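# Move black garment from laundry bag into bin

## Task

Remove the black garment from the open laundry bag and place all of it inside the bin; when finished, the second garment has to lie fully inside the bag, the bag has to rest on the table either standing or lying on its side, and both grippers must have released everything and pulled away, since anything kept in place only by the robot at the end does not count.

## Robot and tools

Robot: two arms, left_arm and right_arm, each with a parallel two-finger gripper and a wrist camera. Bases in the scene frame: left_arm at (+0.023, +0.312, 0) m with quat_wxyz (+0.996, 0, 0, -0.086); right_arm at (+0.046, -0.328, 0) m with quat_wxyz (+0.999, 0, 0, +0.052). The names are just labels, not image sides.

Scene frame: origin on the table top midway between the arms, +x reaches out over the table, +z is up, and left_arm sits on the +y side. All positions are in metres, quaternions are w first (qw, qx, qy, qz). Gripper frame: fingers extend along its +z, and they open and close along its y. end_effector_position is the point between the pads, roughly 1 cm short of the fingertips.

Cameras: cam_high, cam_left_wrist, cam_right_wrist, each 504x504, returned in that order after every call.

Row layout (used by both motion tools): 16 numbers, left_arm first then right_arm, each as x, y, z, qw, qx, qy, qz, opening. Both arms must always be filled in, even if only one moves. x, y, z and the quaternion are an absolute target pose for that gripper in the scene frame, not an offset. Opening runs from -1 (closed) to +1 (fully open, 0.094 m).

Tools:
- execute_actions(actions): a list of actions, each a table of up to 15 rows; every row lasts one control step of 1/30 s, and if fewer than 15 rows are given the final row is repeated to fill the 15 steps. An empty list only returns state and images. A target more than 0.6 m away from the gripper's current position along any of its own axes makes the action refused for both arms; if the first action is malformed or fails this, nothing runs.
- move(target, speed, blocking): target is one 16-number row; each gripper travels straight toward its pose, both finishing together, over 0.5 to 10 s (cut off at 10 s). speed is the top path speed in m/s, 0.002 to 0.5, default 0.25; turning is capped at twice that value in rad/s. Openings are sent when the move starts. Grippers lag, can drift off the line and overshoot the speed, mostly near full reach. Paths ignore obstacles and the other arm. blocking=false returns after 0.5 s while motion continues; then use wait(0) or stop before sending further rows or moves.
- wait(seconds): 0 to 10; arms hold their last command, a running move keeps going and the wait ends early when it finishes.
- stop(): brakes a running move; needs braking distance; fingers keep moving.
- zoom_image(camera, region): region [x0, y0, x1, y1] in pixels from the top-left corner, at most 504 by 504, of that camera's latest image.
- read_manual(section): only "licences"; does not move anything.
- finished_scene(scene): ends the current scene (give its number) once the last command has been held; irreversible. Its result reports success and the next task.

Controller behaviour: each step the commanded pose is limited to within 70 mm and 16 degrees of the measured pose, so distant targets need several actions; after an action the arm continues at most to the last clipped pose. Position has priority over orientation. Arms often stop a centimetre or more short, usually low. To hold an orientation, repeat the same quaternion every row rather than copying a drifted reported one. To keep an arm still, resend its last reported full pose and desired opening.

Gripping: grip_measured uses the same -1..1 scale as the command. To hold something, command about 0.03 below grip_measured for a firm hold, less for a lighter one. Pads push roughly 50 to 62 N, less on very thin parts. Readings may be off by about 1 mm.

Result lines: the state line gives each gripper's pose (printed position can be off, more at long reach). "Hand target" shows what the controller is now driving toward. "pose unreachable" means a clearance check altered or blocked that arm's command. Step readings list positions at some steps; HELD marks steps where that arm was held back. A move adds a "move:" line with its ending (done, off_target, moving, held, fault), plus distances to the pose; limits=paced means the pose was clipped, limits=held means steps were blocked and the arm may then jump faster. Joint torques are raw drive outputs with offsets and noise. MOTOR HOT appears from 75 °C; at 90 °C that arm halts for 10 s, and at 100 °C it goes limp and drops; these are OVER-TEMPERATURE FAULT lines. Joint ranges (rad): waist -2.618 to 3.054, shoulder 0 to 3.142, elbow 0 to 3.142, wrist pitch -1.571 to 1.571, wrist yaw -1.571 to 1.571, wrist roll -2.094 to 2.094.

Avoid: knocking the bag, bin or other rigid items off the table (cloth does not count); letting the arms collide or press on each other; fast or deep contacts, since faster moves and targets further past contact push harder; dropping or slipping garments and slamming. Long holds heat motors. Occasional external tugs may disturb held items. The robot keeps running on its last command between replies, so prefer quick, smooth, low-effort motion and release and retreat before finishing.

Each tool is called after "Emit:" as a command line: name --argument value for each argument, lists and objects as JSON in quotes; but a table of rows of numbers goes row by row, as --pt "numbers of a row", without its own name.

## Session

Emit:
execute_actions --actions '[]'

Scene clock: 0.00 s.
left_arm: end_effector_position=(+0.1921, +0.5257, +0.2161) grip_measured=+1.000 end_effector_quat_wxyz=(-0.158, -0.023, +0.866, +0.473) | right_arm: end_effector_position=(+0.3192, -0.3886, +0.1670) grip_measured=+1.000 end_effector_quat_wxyz=(+0.372, +0.539, +0.557, +0.510)
Joint positions: left_arm=[ 0.468  1.442  1.182 -1.402 -1.042  0.191  0.094] | right_arm=[-0.842  0.753  0.217  0.21  -0.884  1.455  0.094]
Joint velocities: left_arm=[-0.027 -0.017  0.002 -0.066  0.051  0.022  0.   ] | right_arm=[-0.012 -0.017  0.007 -0.051  0.007 -0.007  0.   ]
Joint torques (N m, as the arm reports them, + toward a larger angle): no reading
Hand target (left_arm): +0.193, +0.527, +0.222; -0.150, -0.030, +0.863, +0.481
Hand target (right_arm): +0.321, -0.389, +0.176; +0.384, +0.527, +0.560, +0.510

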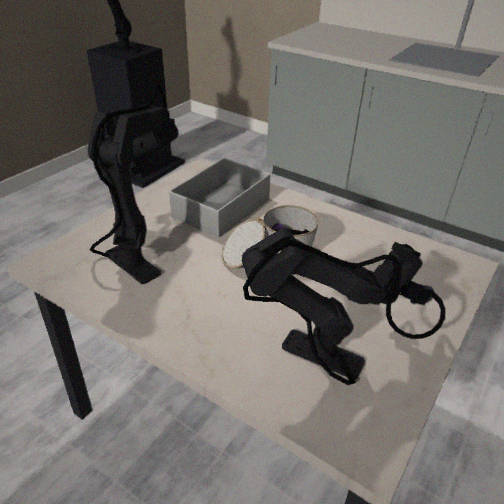

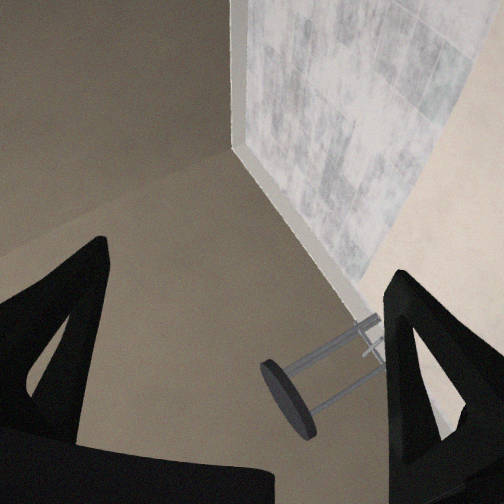

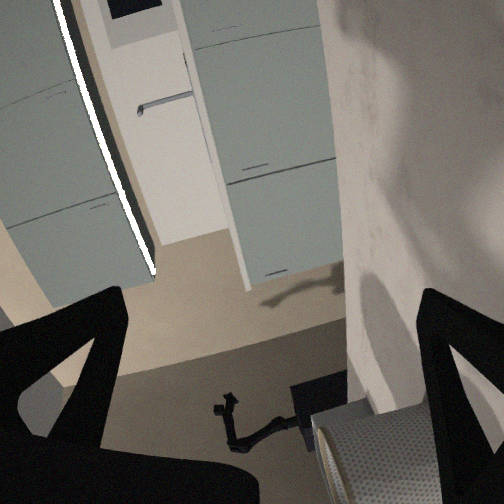

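Emit:
move --target '[0.32,0.01,0.25,0.1,0,0.99,-0.1,0.6,0.3192,-0.3886,0.167,0.372,0.539,0.557,0.51,1]'

Scene clock: 5.97 s.
left_arm: end_effector_position=(+0.3175, +0.0124, +0.2399) grip_measured=+0.603 end_effector_quat_wxyz=(+0.102, +0.005, +0.991, -0.089) | right_arm: end_effector_position=(+0.3192, -0.3886, +0.1670) grip_measured=+1.000 end_effector_quat_wxyz=(+0.371, +0.540, +0.557, +0.511)
Joint positions: left_arm=[-0.635  2.012  2.276 -1.563 -0.022 -0.794  0.075] | right_arm=[-0.842  0.753  0.217  0.21  -0.884  1.456  0.094]
Joint velocities: left_arm=[ 0.002 -0.002 -0.002  0.037 -0.037 -0.022  0.   ] | right_arm=[-0.002 -0.007 -0.002 -0.037 -0.051 -0.022  0.   ]
Joint torques (N m, as the arm reports them, + toward a larger angle): left_arm=[ -0.39 -11.44   9.16   0.84   0.07  -0.07] | right_arm=[ 0.01 -0.39  6.76  1.85 -0.16 -0.02]
Hand target (left_arm): +0.317, +0.009, +0.249; +0.109, +0.002, +0.989, -0.101
Hand target (right_arm): +0.319, -0.389, +0.167; +0.372, +0.539, +0.557, +0.510
Off the commanded pose (left_arm): 0.011 m, 1 deg.
Off the commanded pose (right_arm): 0.000 m, 0 deg.
joint sent to its limit (left arm) — the command would take joint 4 (wrist pitch) past its lower limit, so that joint was sent only as far as its limit.
move: off_target (left_arm); limits=paced

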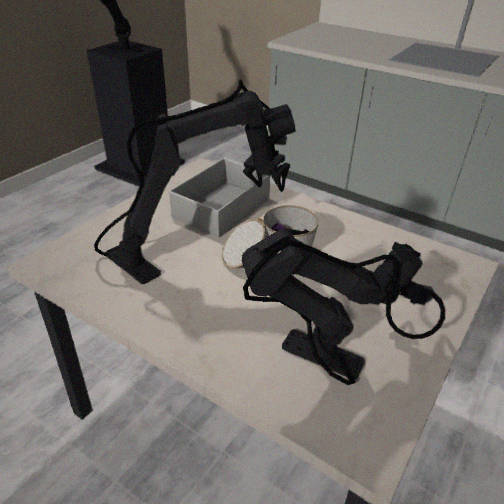

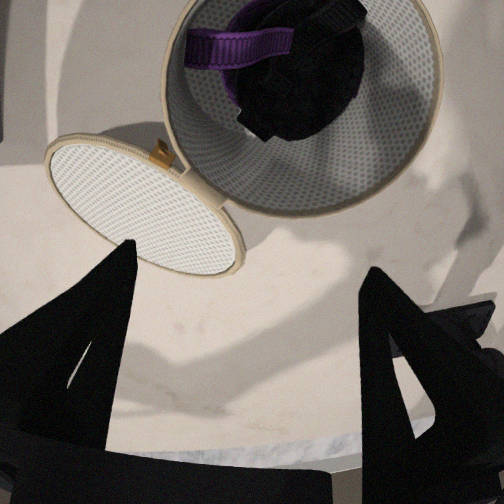

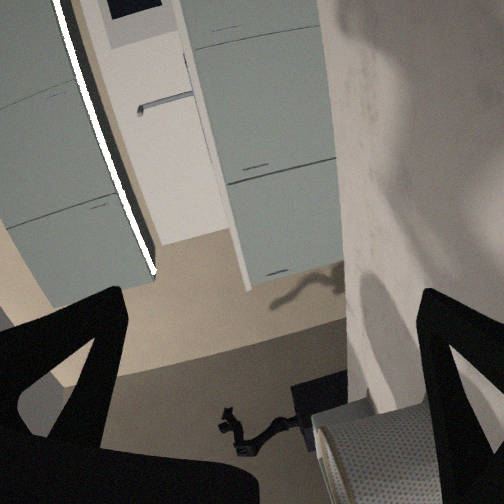

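Emit:
move --target '[0.35,-0.02,0.17,0.07,0,0.995,-0.07,0.4,0.35,-0.26,0.22,0,0,0.924,0.383,1]'

Emit:
zoom_image --camera "cam_left_wrist" --region '[60, 0, 460, 300]'

Scene clock: 14.53 s.
left_arm: end_effector_position=(+0.3407, -0.0158, +0.1613) grip_measured=+0.403 end_effector_quat_wxyz=(+0.057, +0.005, +0.997, -0.054) | right_arm: end_effector_position=(+0.3471, -0.2603, +0.2090) grip_measured=+1.000 end_effector_quat_wxyz=(+0.020, +0.025, +0.918, +0.395)
Joint positions: left_arm=[-0.635  2.209  2.276 -1.481 -0.007 -0.796  0.066] | right_arm=[-0.315  1.705  1.547 -1.552 -0.804 -0.215  0.094]
Joint velocities: left_arm=[ 0.007 -0.012 -0.012 -0.022 -0.037 -0.037 -0.001] | right_arm=[-0.007 -0.002  0.007 -0.066 -0.051 -0.037  0.   ]
Joint torques (N m, as the arm reports them, + toward a larger angle): left_arm=[  0.73 -13.73   9.51   0.81   0.06  -0.02] | right_arm=[ 0.33 -8.21  8.33  0.12 -0.44 -0.1 ]
Hand target (left_arm): +0.349, -0.019, +0.170; +0.070, -0.000, +0.995, -0.070
Hand target (right_arm): +0.349, -0.259, +0.218; +0.031, +0.015, +0.919, +0.394
Off the commanded pose (left_arm): 0.013 m, 2 deg.
Off the commanded pose (right_arm): 0.011 m, 4 deg.
joint sent to its limit (right arm) — the command would take joint 4 (wrist pitch) past its lower limit, so that joint was sent only as far as its limit.
move: off_target (left_arm, right_arm)

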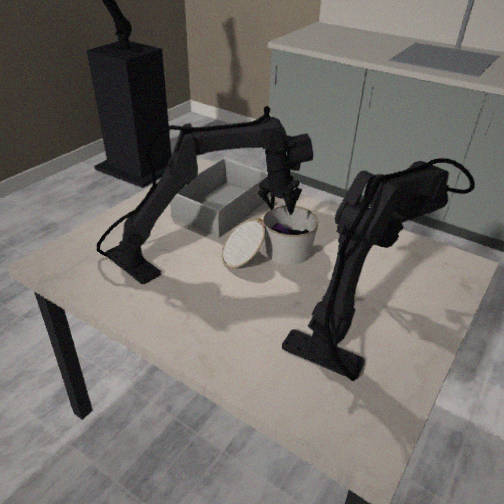

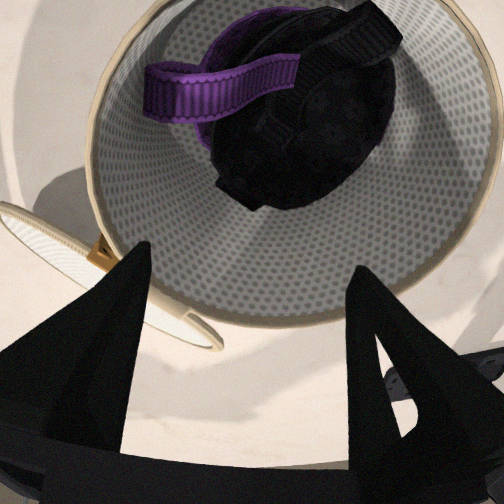

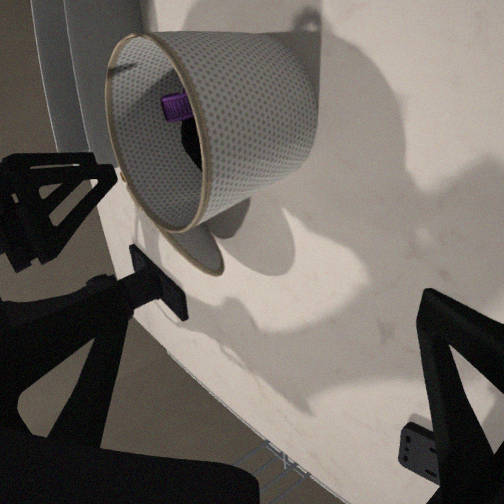

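Region (60, 0, 460, 300) of cam_left_wrist's 504x504 image, scaled by 1.260, with more detail than that image has; it fills the top 378 rows of this view, and the rest is white.

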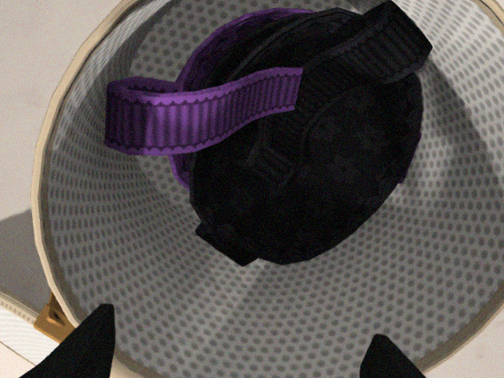

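Emit:
move --target '[0.325,-0.008,0.105,-0.04,0.24,0.97,0.01,-0.05,0.35,-0.26,0.22,0.02,0.02,0.919,0.394,1]' --speed 0.1

Scene clock: 22.23 s.
left_arm: end_effector_position=(+0.3255, -0.0072, +0.1035) grip_measured=-0.047 end_effector_quat_wxyz=(-0.027, +0.234, +0.972, +0.005) | right_arm: end_effector_position=(+0.3466, -0.2610, +0.2083) grip_measured=+1.000 end_effector_quat_wxyz=(+0.016, +0.032, +0.919, +0.393)
Joint positions: left_arm=[-0.635  2.342  2.276 -1.555  0.021 -0.335  0.045] | right_arm=[-0.315  1.705  1.547 -1.553 -0.798 -0.2    0.094]
Joint velocities: left_arm=[-0.012 -0.007 -0.002  0.051 -0.022  0.051 -0.   ] | right_arm=[ 0.002  0.007  0.007 -0.037 -0.007 -0.007  0.   ]
Joint torques (N m, as the arm reports them, + toward a larger angle): left_arm=[ -0.1  -14.48   7.77   0.12   0.05   0.13] | right_arm=[ 0.35 -8.79  8.64  0.13 -0.47  0.  ]
Hand target (left_arm): +0.324, -0.007, +0.105; -0.030, +0.239, +0.970, +0.003
Hand target (right_arm): +0.349, -0.260, +0.220; +0.030, +0.024, +0.919, +0.392
Off the commanded pose (left_arm): 0.002 m, 2 deg.
Off the commanded pose (right_arm): 0.012 m, 1 deg.
joint sent to its limit (left arm) — the command would take joint 4 (wrist pitch) past its lower limit, so that joint was sent only as far as its limit.
joint sent to its limit (right arm) — the command would take joint 4 (wrist pitch) past its lower limit, so that joint was sent only as far as its limit.
move: off_target (right_arm)

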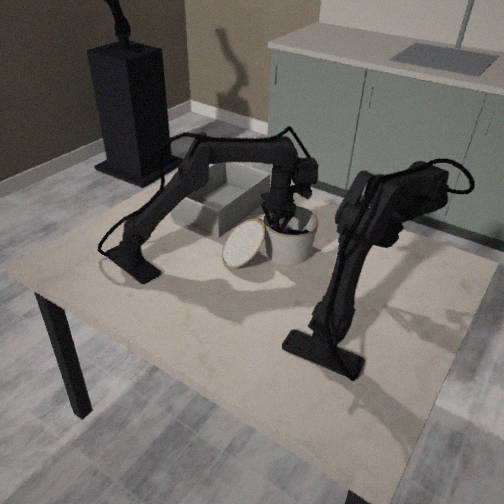

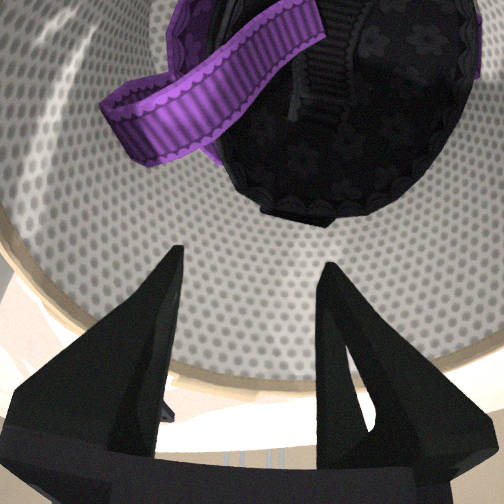

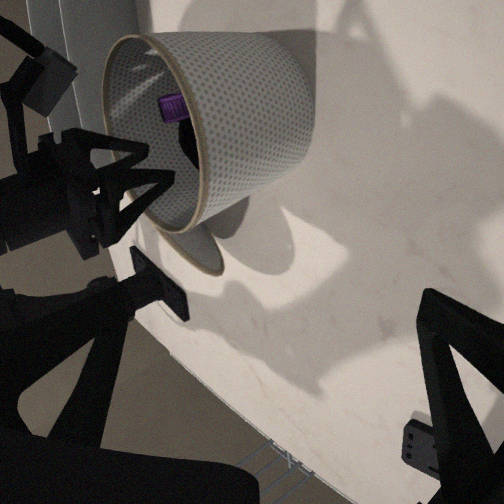

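Emit:
move --target '[0.306,-0.02,0.07,-0.06,0.24,0.969,0.015,-0.05,0.35,-0.26,0.22,0.02,0.02,0.919,0.394,1]' --speed 0.05

Scene clock: 25.20 s.
left_arm: end_effector_position=(+0.3091, -0.0158, +0.0743) grip_measured=-0.047 end_effector_quat_wxyz=(-0.057, +0.241, +0.969, +0.018) | right_arm: end_effector_position=(+0.3464, -0.2613, +0.2080) grip_measured=+1.000 end_effector_quat_wxyz=(+0.016, +0.032, +0.919, +0.392)
Joint positions: left_arm=[-0.671  2.388  2.235 -1.532  0.035 -0.353  0.045] | right_arm=[-0.315  1.705  1.547 -1.553 -0.796 -0.2    0.094]
Joint velocities: left_arm=[ 0.012  0.007 -0.002 -0.007  0.007 -0.037 -0.   ] | right_arm=[ 0.002  0.007 -0.017 -0.037  0.081  0.022  0.   ]
Joint torques (N m, as the arm reports them, + toward a larger angle): left_arm=[ -0.61 -14.44   5.45   0.21   0.11  -0.09] | right_arm=[ 0.35 -8.84  8.6   0.13 -0.5   0.  ]
Hand target (left_arm): +0.306, -0.019, +0.070; -0.060, +0.240, +0.969, +0.015
Hand target (right_arm): +0.349, -0.260, +0.220; +0.030, +0.024, +0.919, +0.392
Off the commanded pose (left_arm): 0.007 m, 0 deg.
Off the commanded pose (right_arm): 0.013 m, 2 deg.
joint sent to its limit (right arm) — the command would take joint 4 (wrist pitch) past its lower limit, so that joint was sent only as far as its limit.
move: off_target (right_arm)

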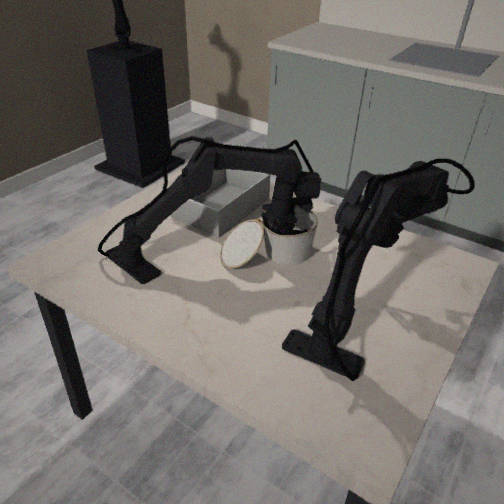

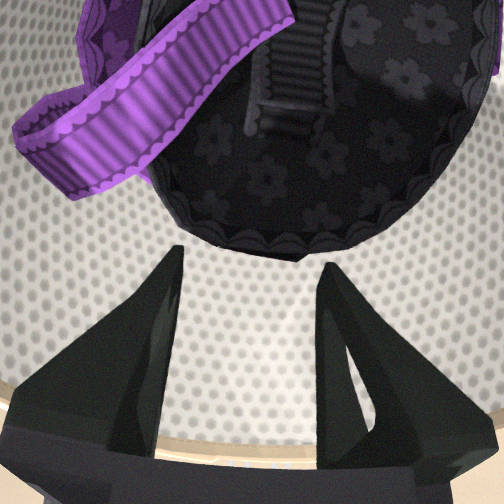

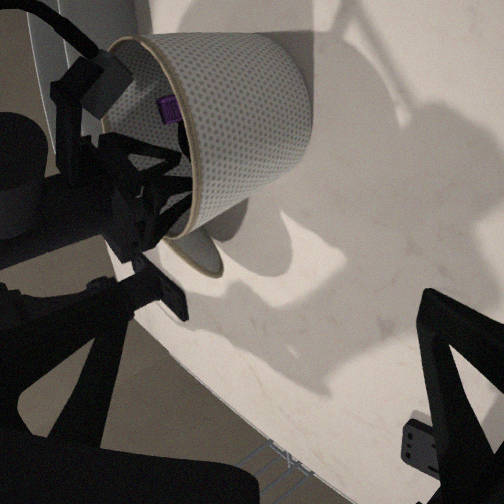

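Emit:
move --target '[0.304,-0.017,0.04,-0.10,0.24,0.965,0.03,-0.05,0.35,-0.26,0.22,0.02,0.02,0.919,0.394,1]' --speed 0.04

Scene clock: 30.77 s.
left_arm: end_effector_position=(+0.3026, -0.0137, +0.0364) grip_measured=-0.047 end_effector_quat_wxyz=(-0.101, +0.238, +0.965, +0.036) | right_arm: end_effector_position=(+0.3463, -0.2615, +0.2077) grip_measured=+1.000 end_effector_quat_wxyz=(+0.016, +0.032, +0.920, +0.391)
Joint positions: left_arm=[-0.671  2.481  2.235 -1.533  0.054 -0.353  0.045] | right_arm=[-0.315  1.705  1.547 -1.553 -0.793 -0.2    0.094]
Joint velocities: left_arm=[ 0.002 -0.007  0.002  0.051 -0.007 -0.125  0.001] | right_arm=[-0.012 -0.002 -0.012 -0.051 -0.037  0.007  0.   ]
Joint torques (N m, as the arm reports them, + toward a larger angle): left_arm=[ -0.03 -14.88   8.88  -0.3    0.16   0.08] | right_arm=[ 0.35 -8.81  8.61  0.12 -0.52 -0.01]
Hand target (left_arm): +0.304, -0.017, +0.040; -0.100, +0.240, +0.965, +0.030
Hand target (right_arm): +0.349, -0.260, +0.220; +0.030, +0.024, +0.919, +0.392
Off the commanded pose (left_arm): 0.005 m, 1 deg.
Off the commanded pose (right_arm): 0.013 m, 2 deg.
joint sent to its limit (right arm) — the command would take joint 4 (wrist pitch) past its lower limit, so that joint was sent only as far as its limit.
move: off_target (right_arm)

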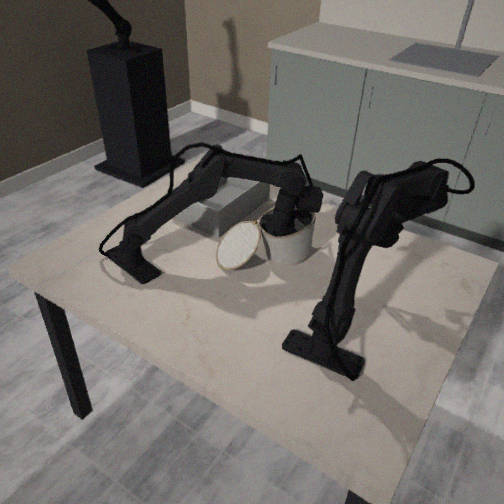

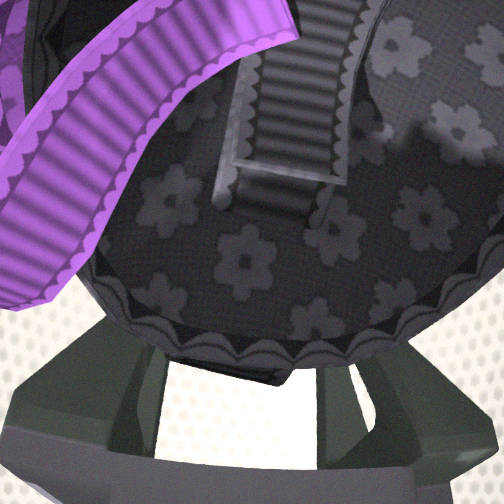

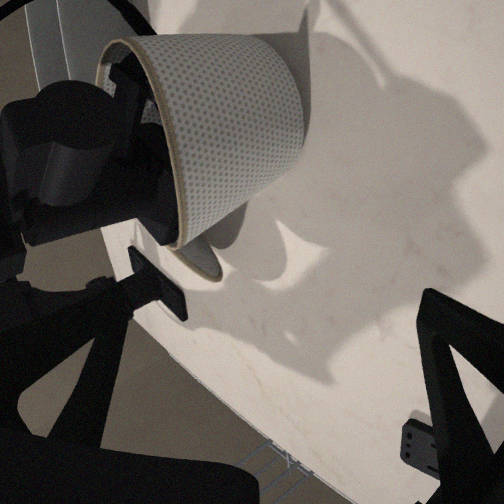

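Emit:
move --target '[0.312,-0.02,0.06,-0.10,0.24,0.965,0.03,-0.05,0.35,-0.26,0.22,0.02,0.02,0.919,0.394,1]' --speed 0.04

Emit:
move --target '[0.312,-0.02,0.06,-0.10,0.24,0.965,0.03,-1,0.35,-0.26,0.22,0.02,0.02,0.919,0.394,1]' --speed 0.04

Emit:
move --target '[0.318,-0.02,0.13,-0.03,0.24,0.97,0.0,-1,0.35,-0.26,0.22,0.02,0.02,0.919,0.394,1]' --speed 0.04

Scene clock: 35.50 s.
left_arm: end_effector_position=(+0.3063, -0.0180, +0.0440) grip_measured=-0.047 end_effector_quat_wxyz=(-0.093, +0.239, +0.966, +0.031) | right_arm: end_effector_position=(+0.3462, -0.2618, +0.2075) grip_measured=+1.000 end_effector_quat_wxyz=(+0.015, +0.032, +0.920, +0.390)
Joint positions: left_arm=[-0.671  2.488  2.283 -1.554  0.055 -0.352  0.045] | right_arm=[-0.315  1.705  1.547 -1.553 -0.792 -0.2    0.094]
Joint velocities: left_arm=[ 0.002 -0.012 -0.007 -0.022 -0.037  0.022 -0.001] | right_arm=[-0.002  0.002 -0.012 -0.037  0.022 -0.007  0.   ]
Joint torques (N m, as the arm reports them, + toward a larger angle): left_arm=[  0.78 -17.16   9.19  -0.2    0.15   0.08] | right_arm=[ 0.33 -8.82  8.6   0.13 -0.54 -0.01]
Hand target (left_arm): +0.312, -0.020, +0.059; -0.081, +0.240, +0.967, +0.017
Hand target (right_arm): +0.349, -0.260, +0.220; +0.030, +0.024, +0.919, +0.392
Off the commanded pose (left_arm): 0.017 m, 1 deg.
Off the commanded pose (right_arm): 0.013 m, 2 deg.
joint sent to its limit (left arm) — the command would take joint 4 (wrist pitch) past its lower limit, so that joint was sent only as far as its limit.
joint sent to its limit (right arm) — the command would take joint 4 (wrist pitch) past its lower limit, so that joint was sent only as far as its limit.
move: off_target (left_arm, right_arm)

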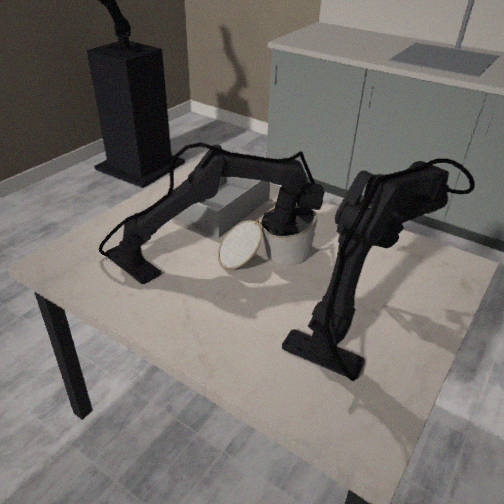

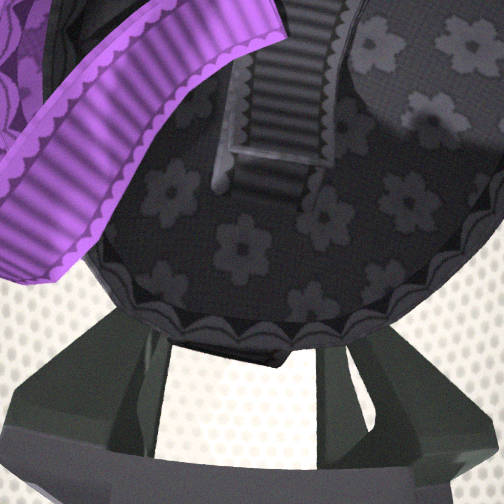

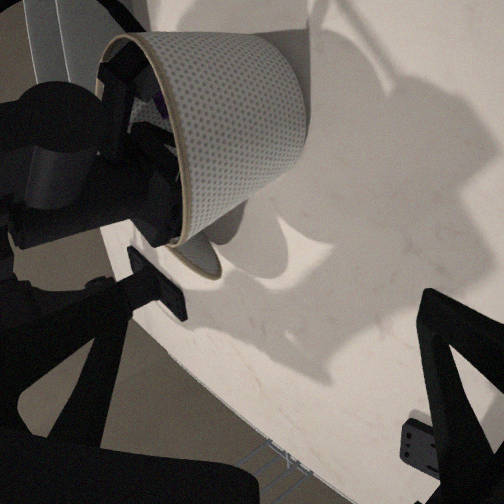

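Scene clock: 36.20 s.
left_arm: end_effector_position=(+0.3060, -0.0177, +0.0441) grip_measured=-0.989 end_effector_quat_wxyz=(-0.094, +0.239, +0.966, +0.031) | right_arm: end_effector_position=(+0.3462, -0.2619, +0.2074) grip_measured=+1.000 end_effector_quat_wxyz=(+0.015, +0.032, +0.920, +0.389)
Joint positions: left_arm=[-0.671  2.488  2.283 -1.556  0.055 -0.352  0.001] | right_arm=[-0.315  1.705  1.547 -1.553 -0.79  -0.2    0.094]
Joint velocities: left_arm=[ 0.002 -0.007 -0.017 -0.037 -0.022  0.051  0.   ] | right_arm=[-0.007  0.022  0.007 -0.037  0.022  0.007  0.   ]
Joint torques (N m, as the arm reports them, + toward a larger angle): left_arm=[  0.57 -17.29   9.27  -0.25   0.17   0.08] | right_arm=[ 0.35 -8.84  8.6   0.13 -0.55  0.  ]
Hand target (left_arm): +0.312, -0.020, +0.060; -0.081, +0.240, +0.967, +0.017
Hand target (right_arm): +0.349, -0.260, +0.220; +0.030, +0.024, +0.919, +0.392
Off the commanded pose (left_arm): 0.017 m, 1 deg.
Off the commanded pose (right_arm): 0.013 m, 2 deg.
joint sent to its limit (left arm) — the command would take joint 4 (wrist pitch) past its lower limit, so that joint was sent only as far as its limit.
joint sent to its limit (right arm) — the command would take joint 4 (wrist pitch) past its lower limit, so that joint was sent only as far as its limit.
move: off_target (left_arm, right_arm)

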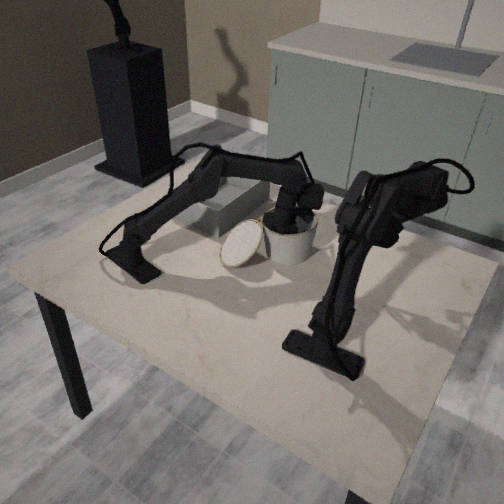

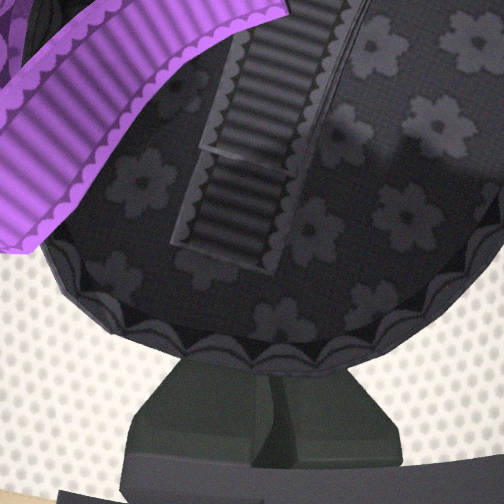

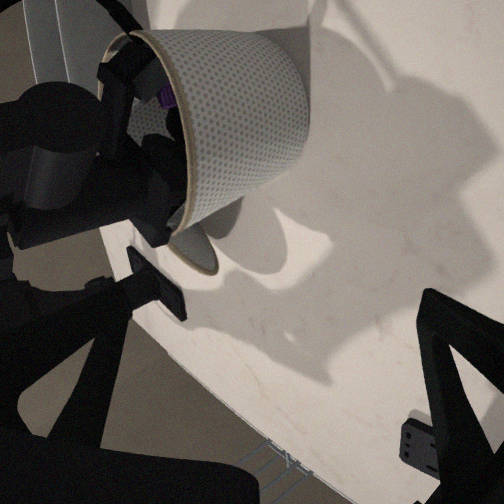

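Scene clock: 38.67 s.
left_arm: end_effector_position=(+0.3114, -0.0216, +0.1102) grip_measured=-0.989 end_effector_quat_wxyz=(-0.027, +0.243, +0.970, -0.010) | right_arm: end_effector_position=(+0.3461, -0.2622, +0.2071) grip_measured=+1.000 end_effector_quat_wxyz=(+0.015, +0.032, +0.921, +0.388)
Joint positions: left_arm=[-0.671  2.33   2.283 -1.556  0.047 -0.352  0.001] | right_arm=[-0.315  1.705  1.547 -1.553 -0.788 -0.2    0.094]
Joint velocities: left_arm=[ 0.027  0.012 -0.002 -0.007  0.007 -0.022  0.   ] | right_arm=[-0.012 -0.002  0.002 -0.051 -0.007  0.007  0.   ]
Joint torques (N m, as the arm reports them, + toward a larger angle): left_arm=[  0.57 -16.65   9.66   0.17  -0.11   0.03] | right_arm=[ 0.33 -8.84  8.59  0.13 -0.58 -0.01]
Hand target (left_arm): +0.318, -0.020, +0.129; -0.004, +0.240, +0.971, -0.018
Hand target (right_arm): +0.349, -0.260, +0.220; +0.030, +0.024, +0.919, +0.392
Off the commanded pose (left_arm): 0.021 m, 1 deg.
Off the commanded pose (right_arm): 0.014 m, 2 deg.
joint sent to its limit (left arm) — the command would take joint 4 (wrist pitch) past its lower limit, so that joint was sent only as far as its limit.
joint sent to its limit (right arm) — the command would take joint 4 (wrist pitch) past its lower limit, so that joint was sent only as far as its limit.
move: off_target (left_arm, right_arm)

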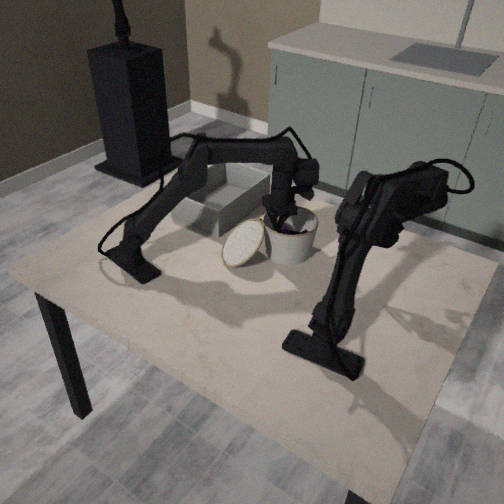

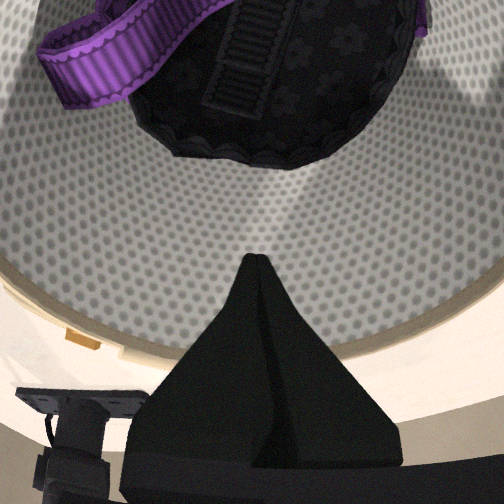

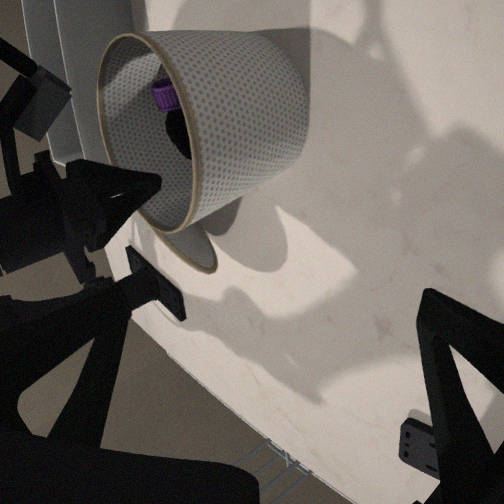

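Emit:
move --target '[0.325,-0.055,0.09,-0.03,0.24,0.962,-0.12,-0.3,0.35,-0.26,0.22,0.02,0.02,0.919,0.394,1]' --speed 0.06

Scene clock: 44.30 s.
left_arm: end_effector_position=(+0.3223, -0.0551, +0.0965) grip_measured=-0.303 end_effector_quat_wxyz=(-0.026, +0.239, +0.964, -0.116) | right_arm: end_effector_position=(+0.3460, -0.2624, +0.2068) grip_measured=+1.000 end_effector_quat_wxyz=(+0.015, +0.032, +0.921, +0.387)
Joint positions: left_arm=[-0.635  2.33   2.208 -1.366  0.224 -0.329  0.033] | right_arm=[-0.315  1.705  1.547 -1.553 -0.786 -0.2    0.094]
Joint velocities: left_arm=[-0.032 -0.012  0.007  0.081  0.095  0.022 -0.002] | right_arm=[ 0.002  0.007  0.002  0.037  0.007 -0.051  0.   ]
Joint torques (N m, as the arm reports them, + toward a larger angle): left_arm=[  0.58 -14.1    5.63   0.66   0.28   0.12] | right_arm=[ 0.34 -8.86  8.57  0.13 -0.6  -0.01]
Hand target (left_arm): +0.324, -0.055, +0.090; -0.030, +0.240, +0.963, -0.120
Hand target (right_arm): +0.349, -0.260, +0.220; +0.030, +0.024, +0.919, +0.392
Off the commanded pose (left_arm): 0.007 m, 1 deg.
Off the commanded pose (right_arm): 0.014 m, 2 deg.
joint sent to its limit (right arm) — the command would take joint 4 (wrist pitch) past its lower limit, so that joint was sent only as far as its limit.
move: off_target (right_arm)

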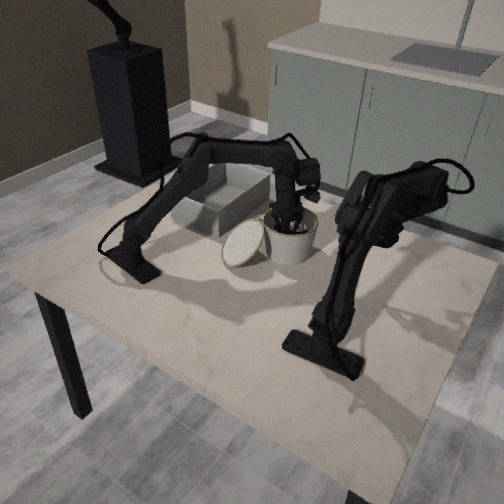

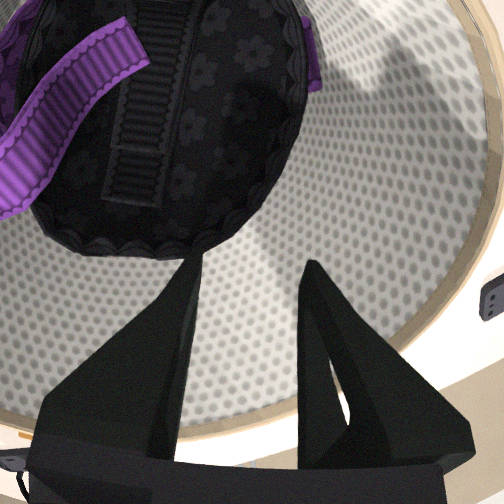

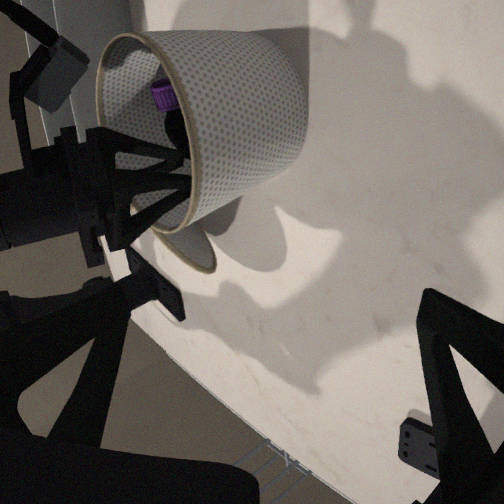

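Emit:
move --target '[0.322,-0.066,0.05,-0.03,0.24,0.962,-0.12,-0.3,0.35,-0.26,0.22,0.02,0.02,0.919,0.394,1]' --speed 0.04

Scene clock: 48.00 s.
left_arm: end_effector_position=(+0.3250, -0.0614, +0.0543) grip_measured=-0.303 end_effector_quat_wxyz=(-0.027, +0.240, +0.963, -0.116) | right_arm: end_effector_position=(+0.3459, -0.2626, +0.2066) grip_measured=+1.000 end_effector_quat_wxyz=(+0.015, +0.032, +0.922, +0.386)
Joint positions: left_arm=[-0.639  2.359  2.091 -1.222  0.225 -0.332  0.033] | right_arm=[-0.315  1.705  1.547 -1.553 -0.784 -0.2    0.094]
Joint velocities: left_arm=[-0.002  0.007 -0.007  0.051 -0.007  0.081  0.   ] | right_arm=[ 0.002 -0.007  0.002  0.037  0.022  0.007  0.   ]
Joint torques (N m, as the arm reports them, + toward a larger angle): left_arm=[ -0.33 -14.87   5.89   0.67   0.34  -0.07] | right_arm=[ 0.33 -8.87  8.56  0.13 -0.62 -0.01]
Hand target (left_arm): +0.322, -0.065, +0.050; -0.030, +0.240, +0.963, -0.120
Hand target (right_arm): +0.349, -0.260, +0.220; +0.030, +0.024, +0.919, +0.392
Off the commanded pose (left_arm): 0.007 m, 1 deg.
Off the commanded pose (right_arm): 0.014 m, 2 deg.
joint sent to its limit (right arm) — the command would take joint 4 (wrist pitch) past its lower limit, so that joint was sent only as far as its limit.
move: off_target (right_arm)

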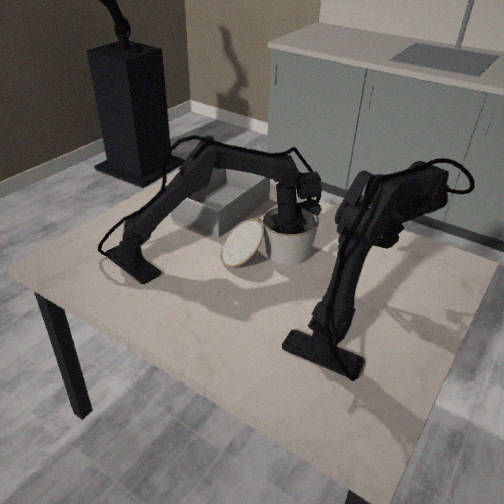

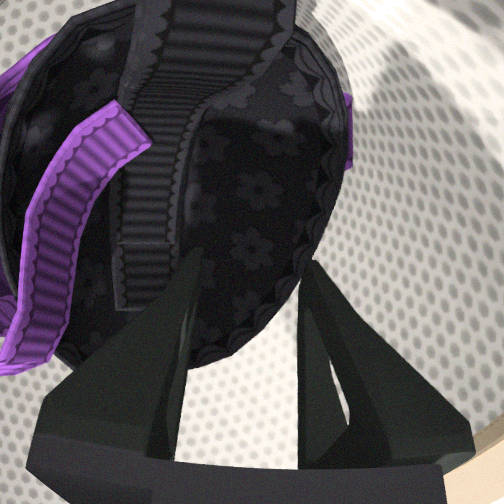

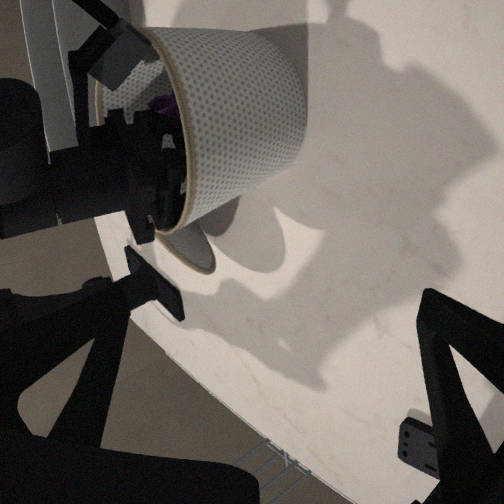

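Emit:
move --target '[0.318,-0.068,0.036,-0.03,0.24,0.962,-0.12,-0.1,0.35,-0.26,0.22,0.02,0.02,0.919,0.394,1]' --speed 0.03

Emit:
move --target '[0.318,-0.068,0.036,-0.03,0.24,0.962,-0.12,-1,0.35,-0.26,0.22,0.02,0.02,0.919,0.394,1]' --speed 0.03

Scene clock: 52.03 s.
left_arm: end_effector_position=(+0.3218, -0.0644, +0.0409) grip_measured=-0.103 end_effector_quat_wxyz=(-0.027, +0.241, +0.963, -0.117) | right_arm: end_effector_position=(+0.3459, -0.2627, +0.2065) grip_measured=+1.000 end_effector_quat_wxyz=(+0.014, +0.032, +0.922, +0.386)
Joint positions: left_arm=[-0.648  2.359  2.037 -1.164  0.225 -0.34   0.042] | right_arm=[-0.315  1.705  1.547 -1.553 -0.784 -0.2    0.094]
Joint velocities: left_arm=[-0.002 -0.017 -0.002 -0.022 -0.007 -0.037  0.001] | right_arm=[-0.012 -0.032 -0.022  0.081 -0.007  0.007  0.   ]
Joint torques (N m, as the arm reports them, + toward a larger angle): left_arm=[ -0.54 -14.69   5.88   0.68   0.26  -0.07] | right_arm=[ 0.32 -8.88  8.56  0.13 -0.63 -0.01]
Hand target (left_arm): +0.318, -0.068, +0.036; -0.030, +0.240, +0.963, -0.120
Hand target (right_arm): +0.349, -0.260, +0.220; +0.030, +0.024, +0.919, +0.392
Off the commanded pose (left_arm): 0.007 m, 1 deg.
Off the commanded pose (right_arm): 0.014 m, 2 deg.
joint sent to its limit (right arm) — the command would take joint 4 (wrist pitch) past its lower limit, so that joint was sent only as far as its limit.
move: off_target (right_arm)

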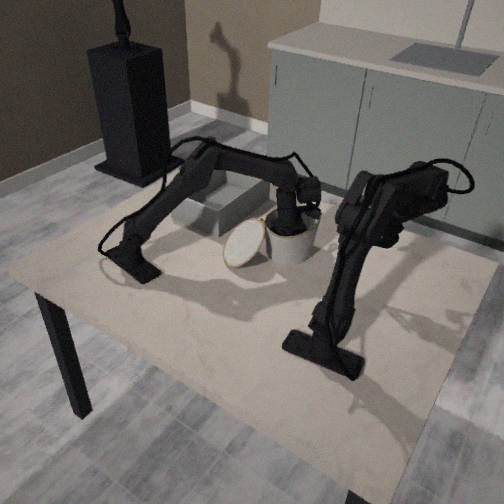

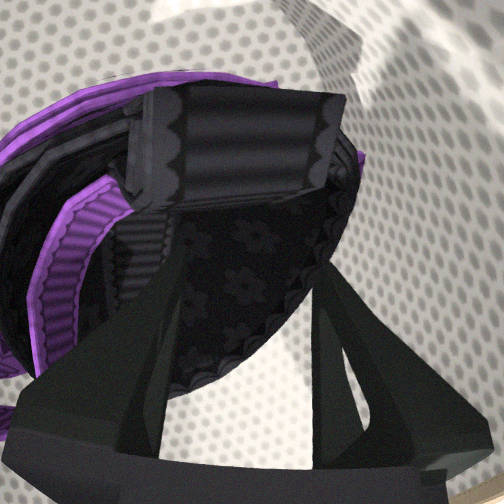

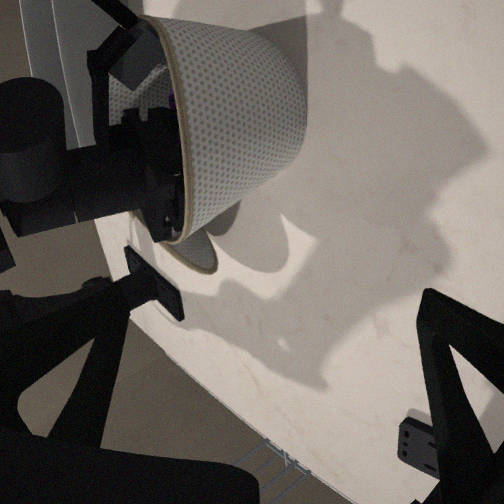

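Scene clock: 52.77 s.
left_arm: end_effector_position=(+0.3220, -0.0648, +0.0409) grip_measured=-0.983 end_effector_quat_wxyz=(-0.026, +0.241, +0.963, -0.118) | right_arm: end_effector_position=(+0.3458, -0.2628, +0.2064) grip_measured=+1.000 end_effector_quat_wxyz=(+0.014, +0.032, +0.922, +0.386)
Joint positions: left_arm=[-0.648  2.359  2.037 -1.162  0.226 -0.34   0.001] | right_arm=[-0.315  1.705  1.547 -1.553 -0.783 -0.2    0.094]
Joint velocities: left_arm=[ 0.007 -0.002 -0.012  0.037  0.007 -0.081  0.001] | right_arm=[ 0.002 -0.002  0.007 -0.037 -0.007 -0.037  0.   ]
Joint torques (N m, as the arm reports them, + toward a larger angle): left_arm=[ -0.36 -14.71   5.81   0.65   0.27  -0.06] | right_arm=[ 0.33 -8.88  8.56  0.13 -0.63 -0.01]
Hand target (left_arm): +0.318, -0.068, +0.036; -0.030, +0.240, +0.963, -0.120
Hand target (right_arm): +0.349, -0.260, +0.220; +0.030, +0.024, +0.919, +0.392
Off the commanded pose (left_arm): 0.007 m, 1 deg.
Off the commanded pose (right_arm): 0.014 m, 2 deg.
joint sent to its limit (right arm) — the command would take joint 4 (wrist pitch) past its lower limit, so that joint was sent only as far as its limit.
move: off_target (right_arm)

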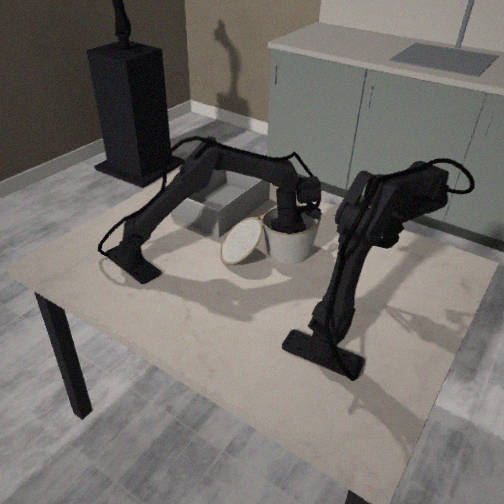

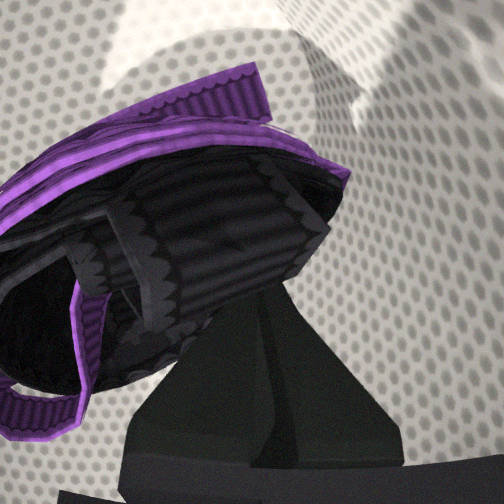

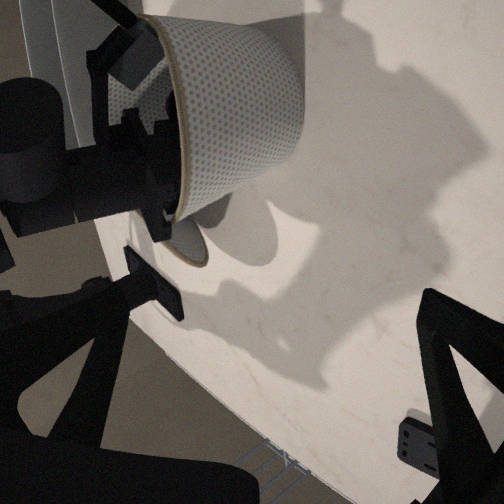

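Emit:
move --target '[0.33,-0.05,0.14,0.0,0.24,0.965,-0.1,-1,0.35,-0.26,0.22,0.02,0.02,0.919,0.394,1]' --speed 0.05

Scene clock: 57.47 s.
left_arm: end_effector_position=(+0.3260, -0.0535, +0.1321) grip_measured=-0.983 end_effector_quat_wxyz=(-0.010, +0.238, +0.966, -0.100) | right_arm: end_effector_position=(+0.3458, -0.2629, +0.2064) grip_measured=+1.000 end_effector_quat_wxyz=(+0.014, +0.032, +0.922, +0.386)
Joint positions: left_arm=[-0.643  2.378  2.443 -1.543  0.179 -0.34   0.001] | right_arm=[-0.315  1.705  1.547 -1.553 -0.782 -0.2    0.094]
Joint velocities: left_arm=[-0.002 -0.002  0.012  0.051 -0.037  0.066 -0.001] | right_arm=[-0.002 -0.007  0.002  0.037  0.095  0.007  0.   ]
Joint torques (N m, as the arm reports them, + toward a larger angle): left_arm=[  0.63 -14.96   9.25   0.33   0.08   0.13] | right_arm=[ 0.33 -8.88  8.55  0.13 -0.64 -0.01]
Hand target (left_arm): +0.331, -0.051, +0.140; +0.000, +0.240, +0.966, -0.100
Hand target (right_arm): +0.349, -0.260, +0.220; +0.031, +0.024, +0.919, +0.392
Off the commanded pose (left_arm): 0.009 m, 1 deg.
Off the commanded pose (right_arm): 0.015 m, 2 deg.
joint sent to its limit (right arm) — the command would take joint 4 (wrist pitch) past its lower limit, so that joint was sent only as far as its limit.
move: off_target (right_arm)

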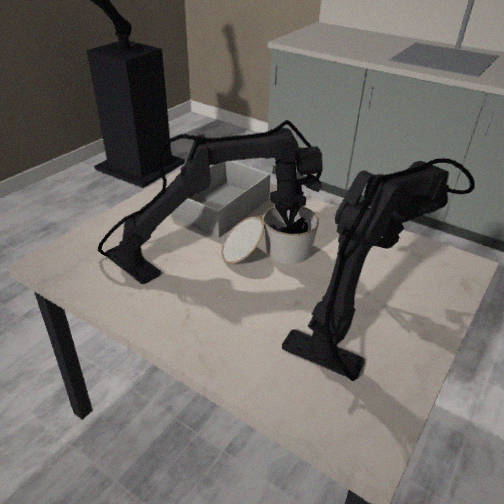

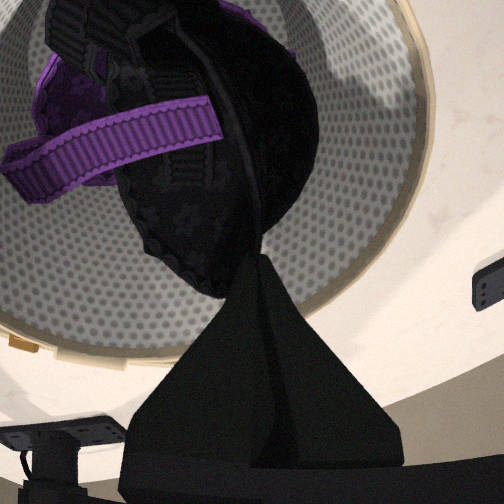

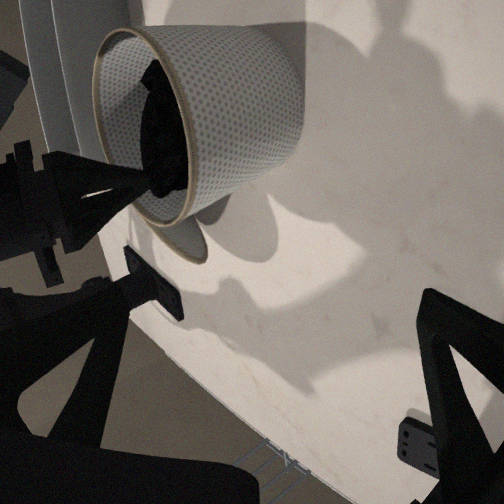

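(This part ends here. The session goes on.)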